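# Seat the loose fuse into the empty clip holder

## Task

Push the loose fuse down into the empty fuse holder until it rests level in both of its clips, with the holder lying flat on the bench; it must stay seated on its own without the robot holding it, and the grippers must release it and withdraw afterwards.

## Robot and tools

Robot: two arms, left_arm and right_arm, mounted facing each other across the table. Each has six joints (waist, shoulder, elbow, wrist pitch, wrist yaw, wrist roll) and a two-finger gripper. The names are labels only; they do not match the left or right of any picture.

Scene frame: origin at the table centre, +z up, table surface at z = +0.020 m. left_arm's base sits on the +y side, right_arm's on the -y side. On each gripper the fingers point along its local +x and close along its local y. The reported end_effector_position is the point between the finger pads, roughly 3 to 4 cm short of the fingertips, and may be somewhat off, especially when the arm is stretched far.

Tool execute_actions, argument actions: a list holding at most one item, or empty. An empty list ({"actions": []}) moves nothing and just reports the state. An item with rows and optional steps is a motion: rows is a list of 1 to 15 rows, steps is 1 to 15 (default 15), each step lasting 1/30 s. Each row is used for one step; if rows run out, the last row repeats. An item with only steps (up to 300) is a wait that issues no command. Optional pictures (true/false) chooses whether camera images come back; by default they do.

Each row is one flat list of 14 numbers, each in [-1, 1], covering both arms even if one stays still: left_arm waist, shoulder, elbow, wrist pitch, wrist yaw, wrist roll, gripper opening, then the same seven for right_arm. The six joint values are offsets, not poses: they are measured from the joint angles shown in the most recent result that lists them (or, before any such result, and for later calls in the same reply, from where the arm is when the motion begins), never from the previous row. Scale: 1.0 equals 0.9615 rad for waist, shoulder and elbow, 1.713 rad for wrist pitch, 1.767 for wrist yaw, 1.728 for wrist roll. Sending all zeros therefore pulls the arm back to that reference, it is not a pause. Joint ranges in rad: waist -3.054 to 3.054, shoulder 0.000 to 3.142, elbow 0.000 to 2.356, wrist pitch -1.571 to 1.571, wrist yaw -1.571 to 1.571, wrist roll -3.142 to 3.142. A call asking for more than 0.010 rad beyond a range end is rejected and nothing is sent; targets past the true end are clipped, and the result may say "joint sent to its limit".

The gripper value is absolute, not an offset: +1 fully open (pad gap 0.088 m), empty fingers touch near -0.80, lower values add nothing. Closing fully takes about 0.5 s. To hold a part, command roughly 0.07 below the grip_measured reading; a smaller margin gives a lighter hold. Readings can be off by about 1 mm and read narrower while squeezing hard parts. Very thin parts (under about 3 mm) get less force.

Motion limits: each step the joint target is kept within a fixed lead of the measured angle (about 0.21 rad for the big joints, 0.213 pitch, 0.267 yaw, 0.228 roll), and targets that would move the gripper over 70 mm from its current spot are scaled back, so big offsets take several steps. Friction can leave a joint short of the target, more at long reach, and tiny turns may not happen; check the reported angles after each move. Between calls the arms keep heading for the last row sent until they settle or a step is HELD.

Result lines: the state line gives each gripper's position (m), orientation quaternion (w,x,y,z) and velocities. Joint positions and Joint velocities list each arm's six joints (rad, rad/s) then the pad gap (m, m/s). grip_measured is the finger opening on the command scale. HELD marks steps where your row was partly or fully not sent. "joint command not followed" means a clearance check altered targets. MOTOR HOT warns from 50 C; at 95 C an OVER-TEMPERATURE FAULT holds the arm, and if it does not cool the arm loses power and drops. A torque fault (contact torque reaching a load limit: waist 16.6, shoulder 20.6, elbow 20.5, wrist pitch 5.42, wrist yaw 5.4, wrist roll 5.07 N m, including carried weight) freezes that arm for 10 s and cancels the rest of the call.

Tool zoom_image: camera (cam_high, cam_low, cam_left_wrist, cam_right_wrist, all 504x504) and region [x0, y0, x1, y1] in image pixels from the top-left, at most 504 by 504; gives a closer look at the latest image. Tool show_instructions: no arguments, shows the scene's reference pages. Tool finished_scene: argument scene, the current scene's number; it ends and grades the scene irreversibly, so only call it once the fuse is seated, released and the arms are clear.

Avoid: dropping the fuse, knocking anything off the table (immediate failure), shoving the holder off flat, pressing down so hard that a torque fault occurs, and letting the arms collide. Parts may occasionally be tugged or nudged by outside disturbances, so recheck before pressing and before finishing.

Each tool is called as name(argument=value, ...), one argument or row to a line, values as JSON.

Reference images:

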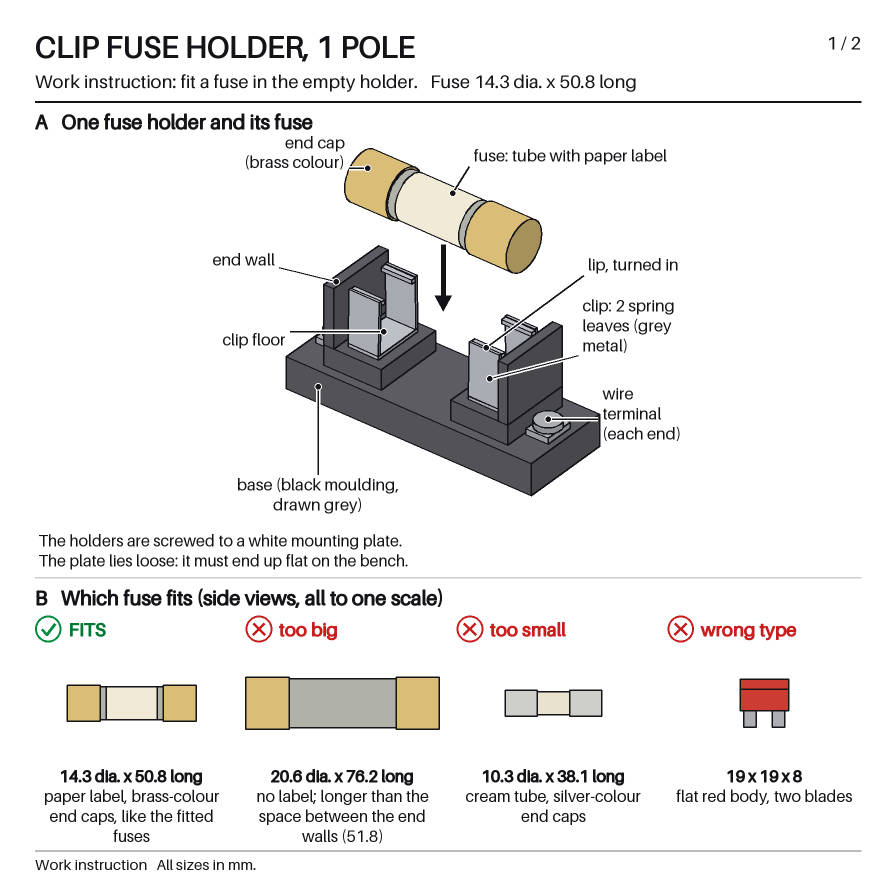

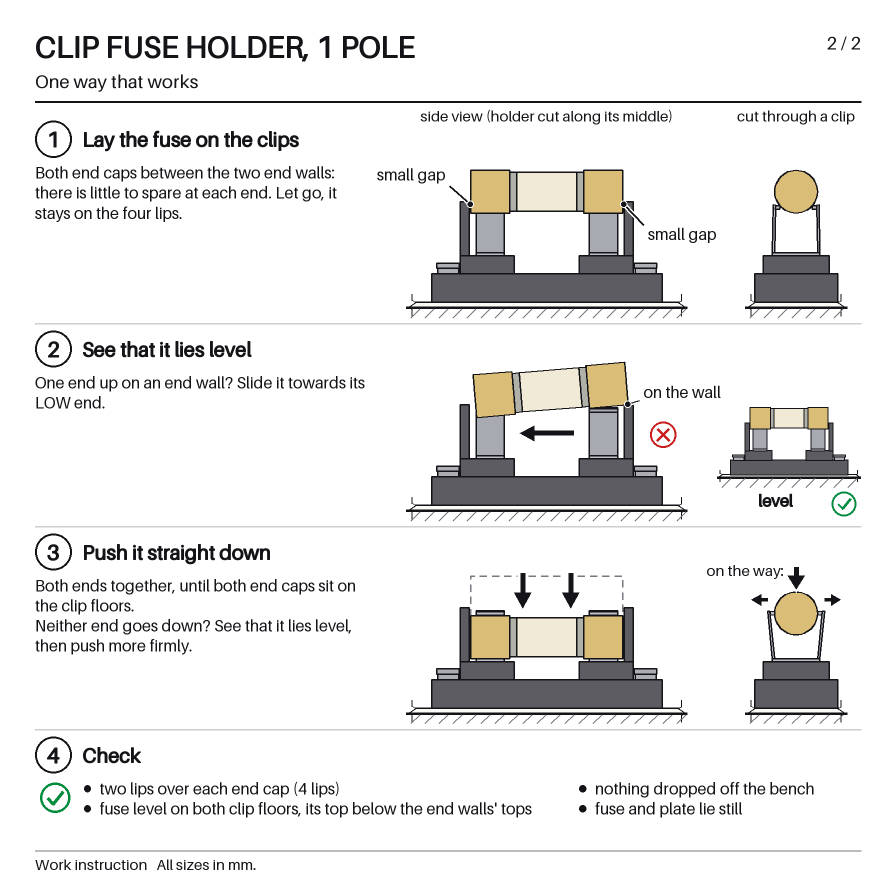

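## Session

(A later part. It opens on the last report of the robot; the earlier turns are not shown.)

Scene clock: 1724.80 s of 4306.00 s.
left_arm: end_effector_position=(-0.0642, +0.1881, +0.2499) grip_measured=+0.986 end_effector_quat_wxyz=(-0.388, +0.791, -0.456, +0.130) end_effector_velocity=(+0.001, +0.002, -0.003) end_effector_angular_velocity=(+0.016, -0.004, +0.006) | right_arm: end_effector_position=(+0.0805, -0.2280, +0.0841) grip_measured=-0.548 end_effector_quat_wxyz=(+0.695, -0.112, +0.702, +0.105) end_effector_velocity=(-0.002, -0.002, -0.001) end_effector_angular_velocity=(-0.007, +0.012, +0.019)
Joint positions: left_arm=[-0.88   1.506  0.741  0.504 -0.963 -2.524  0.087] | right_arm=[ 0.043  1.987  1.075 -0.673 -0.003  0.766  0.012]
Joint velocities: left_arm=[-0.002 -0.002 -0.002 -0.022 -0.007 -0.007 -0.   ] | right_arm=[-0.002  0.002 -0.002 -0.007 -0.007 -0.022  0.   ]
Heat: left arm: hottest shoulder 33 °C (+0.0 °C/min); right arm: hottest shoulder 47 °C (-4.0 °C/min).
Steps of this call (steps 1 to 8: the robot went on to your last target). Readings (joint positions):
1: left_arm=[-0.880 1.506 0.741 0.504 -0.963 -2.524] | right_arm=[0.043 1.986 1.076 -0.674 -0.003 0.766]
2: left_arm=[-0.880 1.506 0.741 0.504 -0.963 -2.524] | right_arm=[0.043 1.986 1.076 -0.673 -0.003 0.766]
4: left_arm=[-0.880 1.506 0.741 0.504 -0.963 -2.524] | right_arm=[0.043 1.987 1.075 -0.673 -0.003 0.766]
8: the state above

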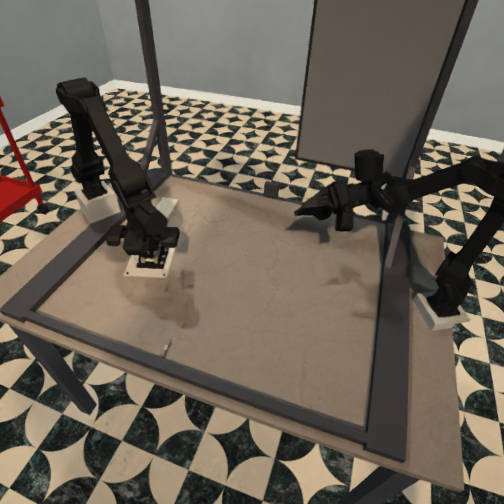

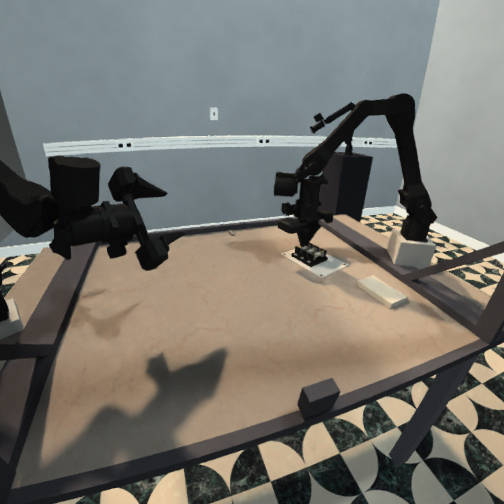

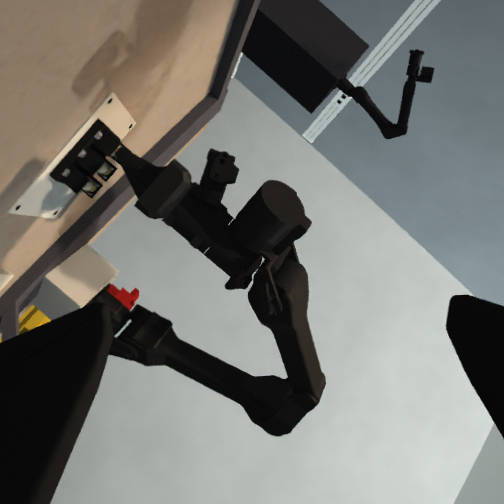

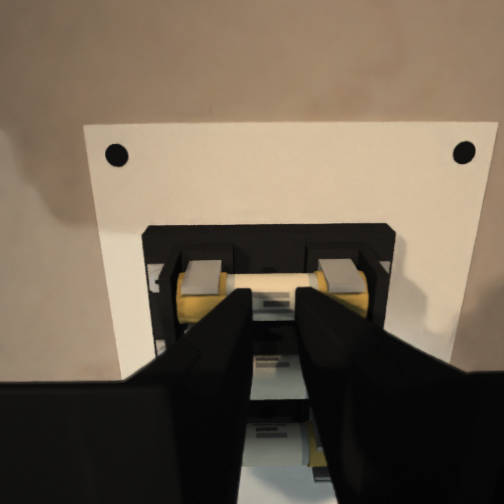

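execute_actions(
  actions=[
    {"rows": [[0,0,0,0,0,0,1, 0,0.075,-0.050,0.003,0,0,-0.55],[0,0,0,0,0,0,1, 0,0.088,-0.058,0.004,0,0,-0.55],[0,0,0,0,0,0,1, 0,0.095,-0.063,0.004,0,0,-0.55],[0,0,0,0,0,0,1, 0,0.095,-0.063,0.004,0,0,-0.55],[0,0,0,0,0,0,1, 0,0.075,-0.050,0.003,0,0,-0.55],[0,0,0,0,0,0,1, 0,0.050,-0.033,0.002,0,0,-0.55],[0,0,0,0,0,0,1, 0,0.025,-0.015,0.001,0,0,-0.55],[0,0,0,0,0,0,1, 0,0.0,0.003,0.0,0,0,-0.55],[0,0,0,0,0,0,1, 0,-0.02,0.02,-0.004,0,0,-0.55],[0,0,0,0,0,0,1, 0,-0.04,0.04,-0.022,0,0,-0.55],[0,0,0,0,0,0,1, 0,-0.065,0.065,-0.05,0,0,-0.55],[0,0,0,0,0,0,1, 0,-0.095,0.098,-0.085,0,0,-0.55],[0,0,0,0,0,0,1, 0,-0.125,0.133,-0.125,0,0,-0.55],[0,0,0,0,0,0,1, 0,-0.15,0.165,-0.16,0,0,-0.55],[0,0,0,0,0,0,1, 0,-0.17,0.19,-0.185,0,0,-0.55]], "steps": 15},
  ],
  pictures=false,
)

execute_actions(
  actions=[
    {"steps": 12},
  ],
)

zoom_image(
  camera="cam_left_wrist",
  region=[50, 105, 150, 205],
)

zoom_image(
  camera="cam_right_wrist",
  region=[160, 130, 380, 330],
)

Scene clock: 1746.37 s of 4306.00 s.
left_arm: end_effector_position=(-0.0642, +0.1881, +0.2499) grip_measured=+0.986 end_effector_quat_wxyz=(-0.388, +0.791, -0.456, +0.130) end_effector_velocity=(+0.000, +0.002, -0.005) end_effector_angular_velocity=(+0.020, -0.006, +0.006) | right_arm: end_effector_position=(+0.0798, -0.2292, +0.1281) grip_measured=-0.548 end_effector_quat_wxyz=(+0.689, -0.119, +0.708, +0.097) end_effector_velocity=(+0.031, +0.062, +0.415) end_effector_angular_velocity=(+0.279, -0.125, +0.019)
Joint positions: left_arm=[-0.88   1.506  0.741  0.504 -0.963 -2.524  0.087] | right_arm=[ 0.043  1.908  1.169 -0.873 -0.003  0.766  0.012]
Joint velocities: left_arm=[-0.002  0.002 -0.002 -0.022 -0.007 -0.007 -0.   ] | right_arm=[-0.002 -0.759  0.828 -1.282 -0.022 -0.022  0.   ]
Heat: left arm: hottest shoulder 33 °C (+0.0 °C/min); right arm: hottest shoulder 42 °C (-8.1 °C/min).
Steps of this call (steps 1 to 15: the robot went on to your last target; steps 16 to 90: nothing new was sent; then 18.07 s passed at rest; steps 91 to 105: all 15 steps of this action). Readings (joint positions):
91: left_arm=[-0.880 1.506 0.741 0.504 -0.963 -2.524] | right_arm=[0.043 1.988 1.075 -0.673 -0.003 0.766]
92: left_arm=[-0.880 1.506 0.741 0.504 -0.963 -2.524] | right_arm=[0.043 1.990 1.073 -0.672 -0.003 0.766]
94: left_arm=[-0.880 1.506 0.741 0.504 -0.963 -2.524] | right_arm=[0.043 1.992 1.072 -0.672 -0.003 0.766]
98: left_arm=[-0.880 1.506 0.741 0.504 -0.963 -2.524] | right_arm=[0.043 1.979 1.078 -0.672 -0.003 0.766]
105: the state above

Scene clock: 1746.77 s of 4306.00 s.
left_arm: end_effector_position=(-0.0642, +0.1881, +0.2499) grip_measured=+0.986 end_effector_quat_wxyz=(-0.388, +0.791, -0.456, +0.130) end_effector_velocity=(+0.002, +0.001, -0.001) end_effector_angular_velocity=(-0.006, +0.014, +0.013) | right_arm: end_effector_position=(+0.0838, -0.2219, +0.1739) grip_measured=-0.548 end_effector_quat_wxyz=(+0.701, -0.103, +0.696, +0.113) end_effector_velocity=(-0.005, -0.005, -0.001) end_effector_angular_velocity=(-0.013, +0.032, +0.020)
Joint positions: left_arm=[-0.88   1.506  0.741  0.504 -0.963 -2.524  0.087] | right_arm=[ 0.043  1.823  1.255 -0.987 -0.003  0.766  0.012]
Joint velocities: left_arm=[ 0.002 -0.002 -0.002 -0.007 -0.007 -0.022 -0.   ] | right_arm=[-0.002 -0.002 -0.007 -0.022 -0.022 -0.022 -0.   ]
Heat: left arm: hottest shoulder 33 °C (+0.0 °C/min); right arm: hottest shoulder 42 °C (-8.1 °C/min).
Steps of this call (steps 1 to 12: the robot went on to your last target). Readings (joint positions):
1: left_arm=[-0.880 1.506 0.741 0.504 -0.963 -2.524] | right_arm=[0.043 1.884 1.195 -0.909 -0.003 0.766]
2: left_arm=[-0.880 1.506 0.741 0.504 -0.963 -2.524] | right_arm=[0.043 1.861 1.217 -0.930 -0.003 0.766]
4: left_arm=[-0.880 1.506 0.741 0.504 -0.963 -2.524] | right_arm=[0.043 1.829 1.247 -0.957 -0.003 0.766]
8: left_arm=[-0.880 1.506 0.741 0.504 -0.963 -2.524] | right_arm=[0.043 1.822 1.255 -0.985 -0.003 0.766]
12: the state above

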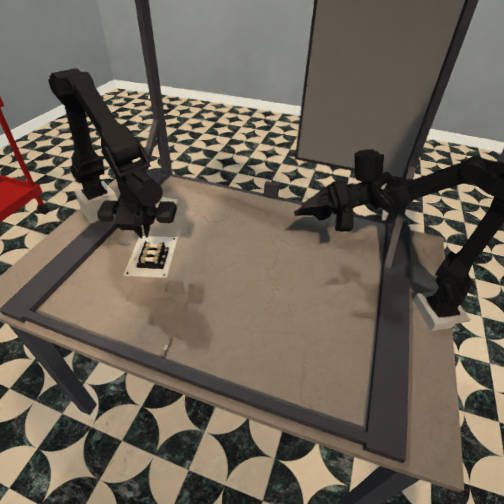

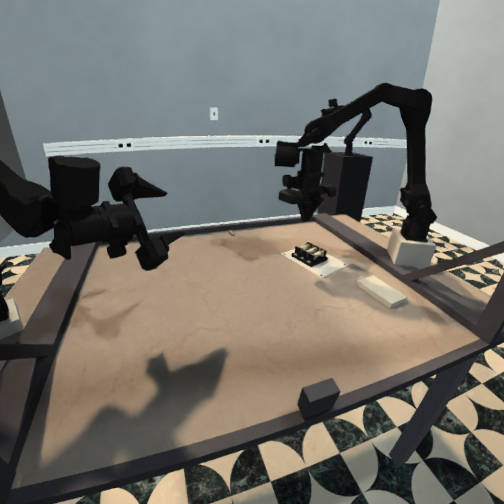

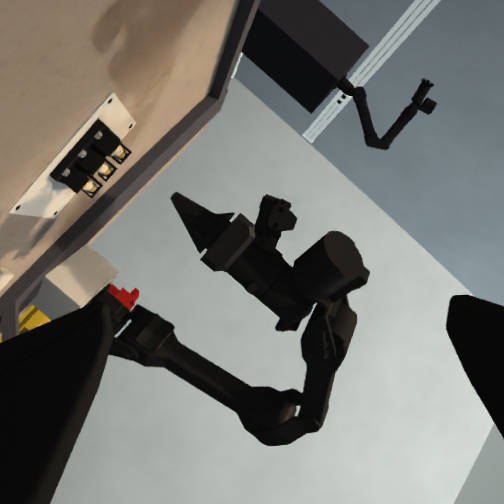

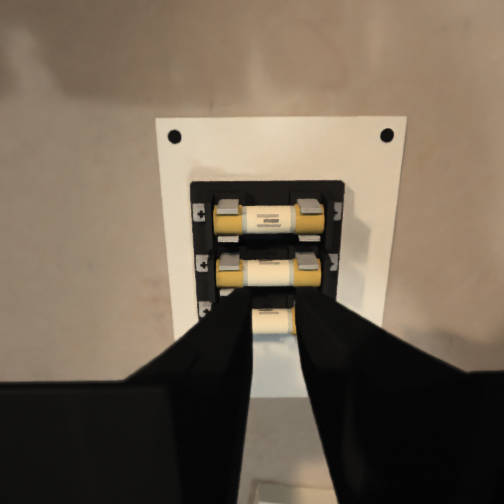

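Region (50, 105, 150, 205) of cam_left_wrist's 504x504 image, scaled by 5.040, with more detail than that image has.

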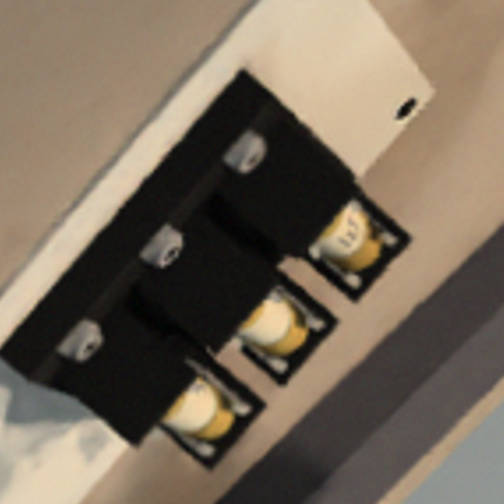

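Region (160, 130, 380, 330) of cam_right_wrist's 504x504 image, scaled by 2.291, with more detail than that image has; it fills the top 458 rows of this view, and the rest is white.

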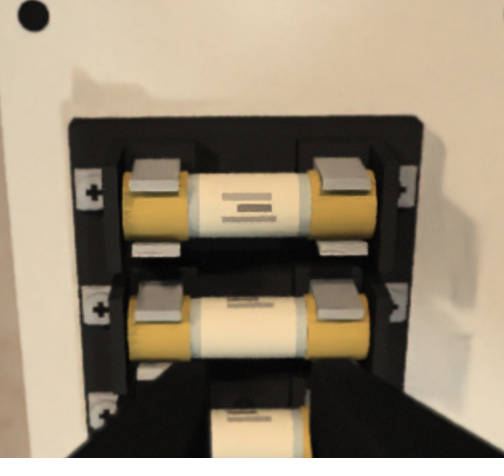

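execute_actions(
  actions=[],
)

Scene clock: 1773.43 s of 4306.00 s.
left_arm: end_effector_position=(-0.0642, +0.1881, +0.2499) grip_measured=+0.986 end_effector_quat_wxyz=(-0.388, +0.791, -0.456, +0.130) end_effector_velocity=(-0.002, +0.001, -0.003) end_effector_angular_velocity=(+0.007, -0.000, +0.001) | right_arm: end_effector_position=(+0.0835, -0.2224, +0.1739) grip_measured=-0.548 end_effector_quat_wxyz=(+0.701, -0.104, +0.697, +0.113) end_effector_velocity=(-0.006, -0.005, -0.003) end_effector_angular_velocity=(-0.017, +0.034, +0.005)
Joint positions: left_arm=[-0.88   1.506  0.741  0.504 -0.963 -2.524  0.087] | right_arm=[ 0.043  1.823  1.255 -0.989 -0.003  0.766  0.012]
Joint velocities: left_arm=[-0.007  0.002 -0.002 -0.007 -0.007 -0.007 -0.   ] | right_arm=[-0.002  0.002 -0.007 -0.022 -0.022 -0.007 -0.   ]
Heat: left arm: hottest shoulder 33 °C (+0.0 °C/min); right arm: hottest shoulder 43 °C (-5.0 °C/min).
Steps of this call (steps 1 to 30: the robot went on to your last target; steps 31 to 90: nothing new was sent; then 23.67 s passed at rest). Readings (joint positions):
1: left_arm=[-0.880 1.506 0.741 0.504 -0.963 -2.524] | right_arm=[0.043 1.823 1.255 -0.987 -0.003 0.766]
2: left_arm=[-0.880 1.506 0.741 0.504 -0.963 -2.524] | right_arm=[0.043 1.823 1.255 -0.989 -0.003 0.766]
4: left_arm=[-0.880 1.506 0.741 0.504 -0.963 -2.524] | right_arm=[0.043 1.823 1.255 -0.989 -0.003 0.766]
8: left_arm=[-0.880 1.506 0.741 0.504 -0.963 -2.524] | right_arm=[0.043 1.823 1.255 -0.989 -0.003 0.766]
90: the state above
All arms were judged still, so your last target was given up. Only a new action makes them travel on or press farther. Fingers that are still opening or closing keep moving.

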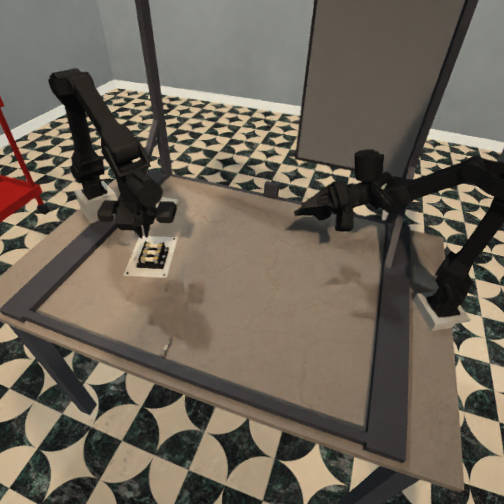

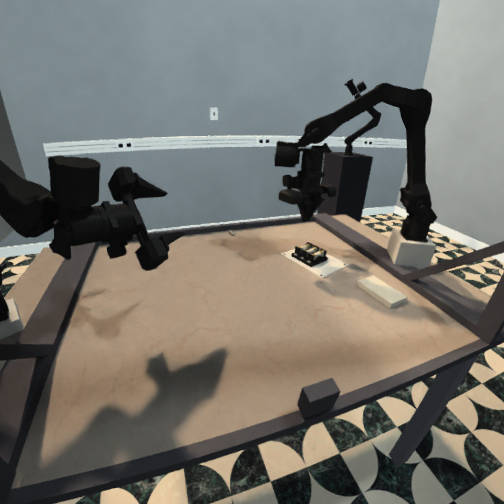

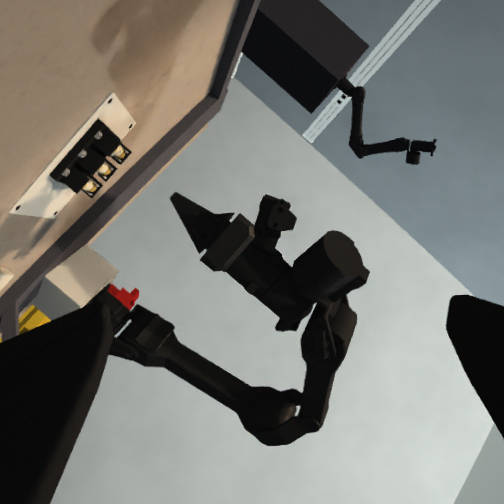

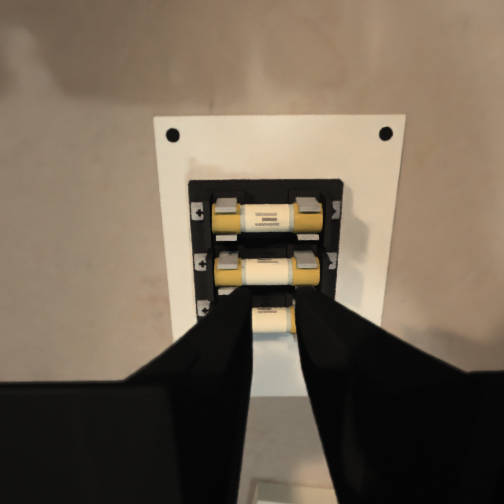

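execute_actions(
  actions=[
    {"rows": [[0,0,0,0,0,0,1, 0,-0.1,-0.03,0,0,0,-0.3],[0,0,0,0,0,0,1, 0,-0.15,-0.05,0,0,0,0],[0,0,0,0,0,0,1, 0,-0.2,-0.07,0,0,0,0.3],[0,0,0,0,0,0,1, 0,-0.25,-0.09,0,0,0,0.6],[0,0,0,0,0,0,1, 0,-0.3,-0.1,0,0,0,1]], "steps": 15},
  ],
)

Scene clock: 1781.77 s of 4306.00 s.
left_arm: end_effector_position=(-0.0642, +0.1881, +0.2499) grip_measured=+0.986 end_effector_quat_wxyz=(-0.388, +0.791, -0.456, +0.130) end_effector_velocity=(+0.004, +0.005, -0.000) end_effector_angular_velocity=(+0.008, -0.009, +0.034) | right_arm: end_effector_position=(+0.0736, -0.2406, +0.2354) grip_measured=+0.973 end_effector_quat_wxyz=(+0.739, -0.048, +0.651, +0.168) end_effector_velocity=(-0.000, -0.000, -0.001) end_effector_angular_velocity=(+0.005, +0.004, +0.006)
Joint positions: left_arm=[-0.88   1.506  0.741  0.504 -0.963 -2.524  0.087] | right_arm=[ 0.043  1.537  1.167 -0.99  -0.003  0.766  0.087]
Joint velocities: left_arm=[-0.002 -0.007 -0.002 -0.022 -0.037 -0.007 -0.   ] | right_arm=[-0.002 -0.002 -0.007  0.007 -0.007 -0.007  0.031]
Heat: left arm: hottest shoulder 33 °C (+0.0 °C/min); right arm: hottest shoulder 43 °C (-4.1 °C/min).
Steps of this call (steps 1 to 90: nothing new was sent; then 4.83 s passed at rest; steps 91 to 105: all 15 steps of this action). Readings (joint positions):
91: left_arm=[-0.880 1.506 0.741 0.504 -0.963 -2.524] | right_arm=[0.043 1.813 1.252 -0.987 -0.003 0.766]
92: left_arm=[-0.880 1.506 0.741 0.504 -0.963 -2.524] | right_arm=[0.043 1.793 1.240 -0.986 -0.003 0.766]
94: left_arm=[-0.880 1.506 0.741 0.504 -0.963 -2.524] | right_arm=[0.043 1.718 1.209 -0.989 -0.003 0.766]
98: left_arm=[-0.880 1.506 0.741 0.504 -0.963 -2.524] | right_arm=[0.043 1.562 1.183 -0.990 -0.003 0.766]
105: the state above

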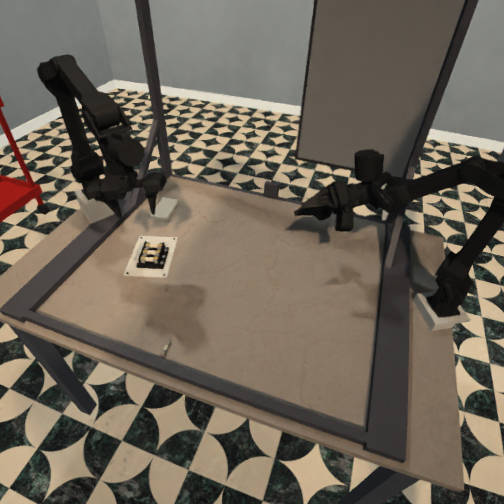

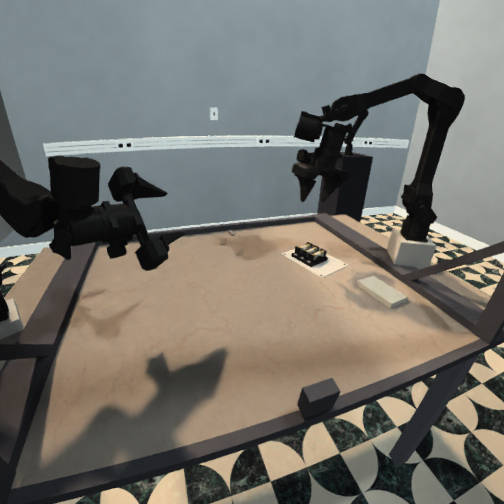

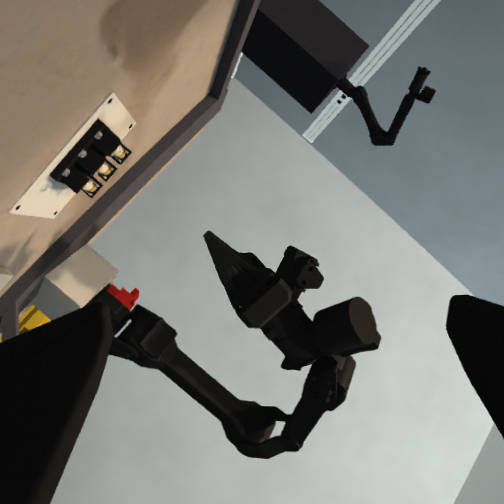

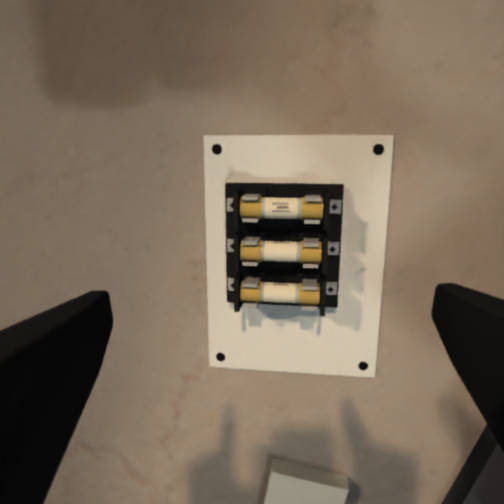

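zoom_image(
  camera="cam_left_wrist",
  region=[30, 90, 150, 210],
)

zoom_image(
  camera="cam_right_wrist",
  region=[200, 170, 360, 330],
)

Region (30, 90, 150, 210) of cam_left_wrist's 504x504 image, scaled by 4.200, with more detail than that image has.

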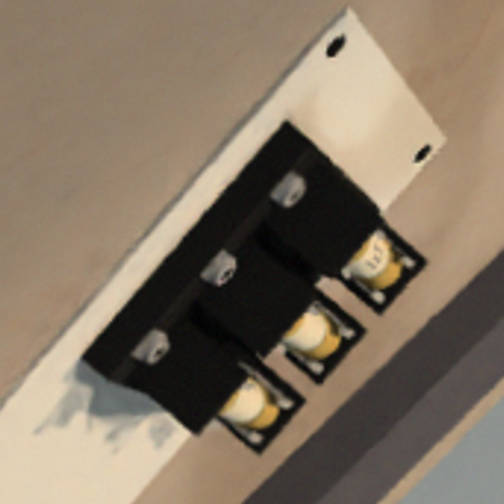

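Region (200, 170, 360, 330) of cam_right_wrist's 504x504 image, scaled by 3.150, with more detail than that image has.

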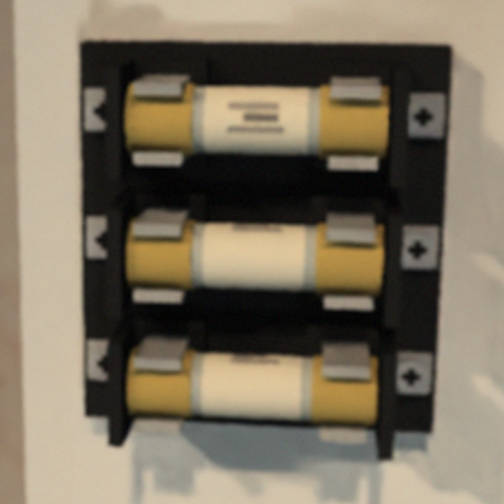

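All three fuses are seated the same way, so I'm finishing scene 1.

finished_scene(
  scene=1,
)

The scene is finished: the task was done.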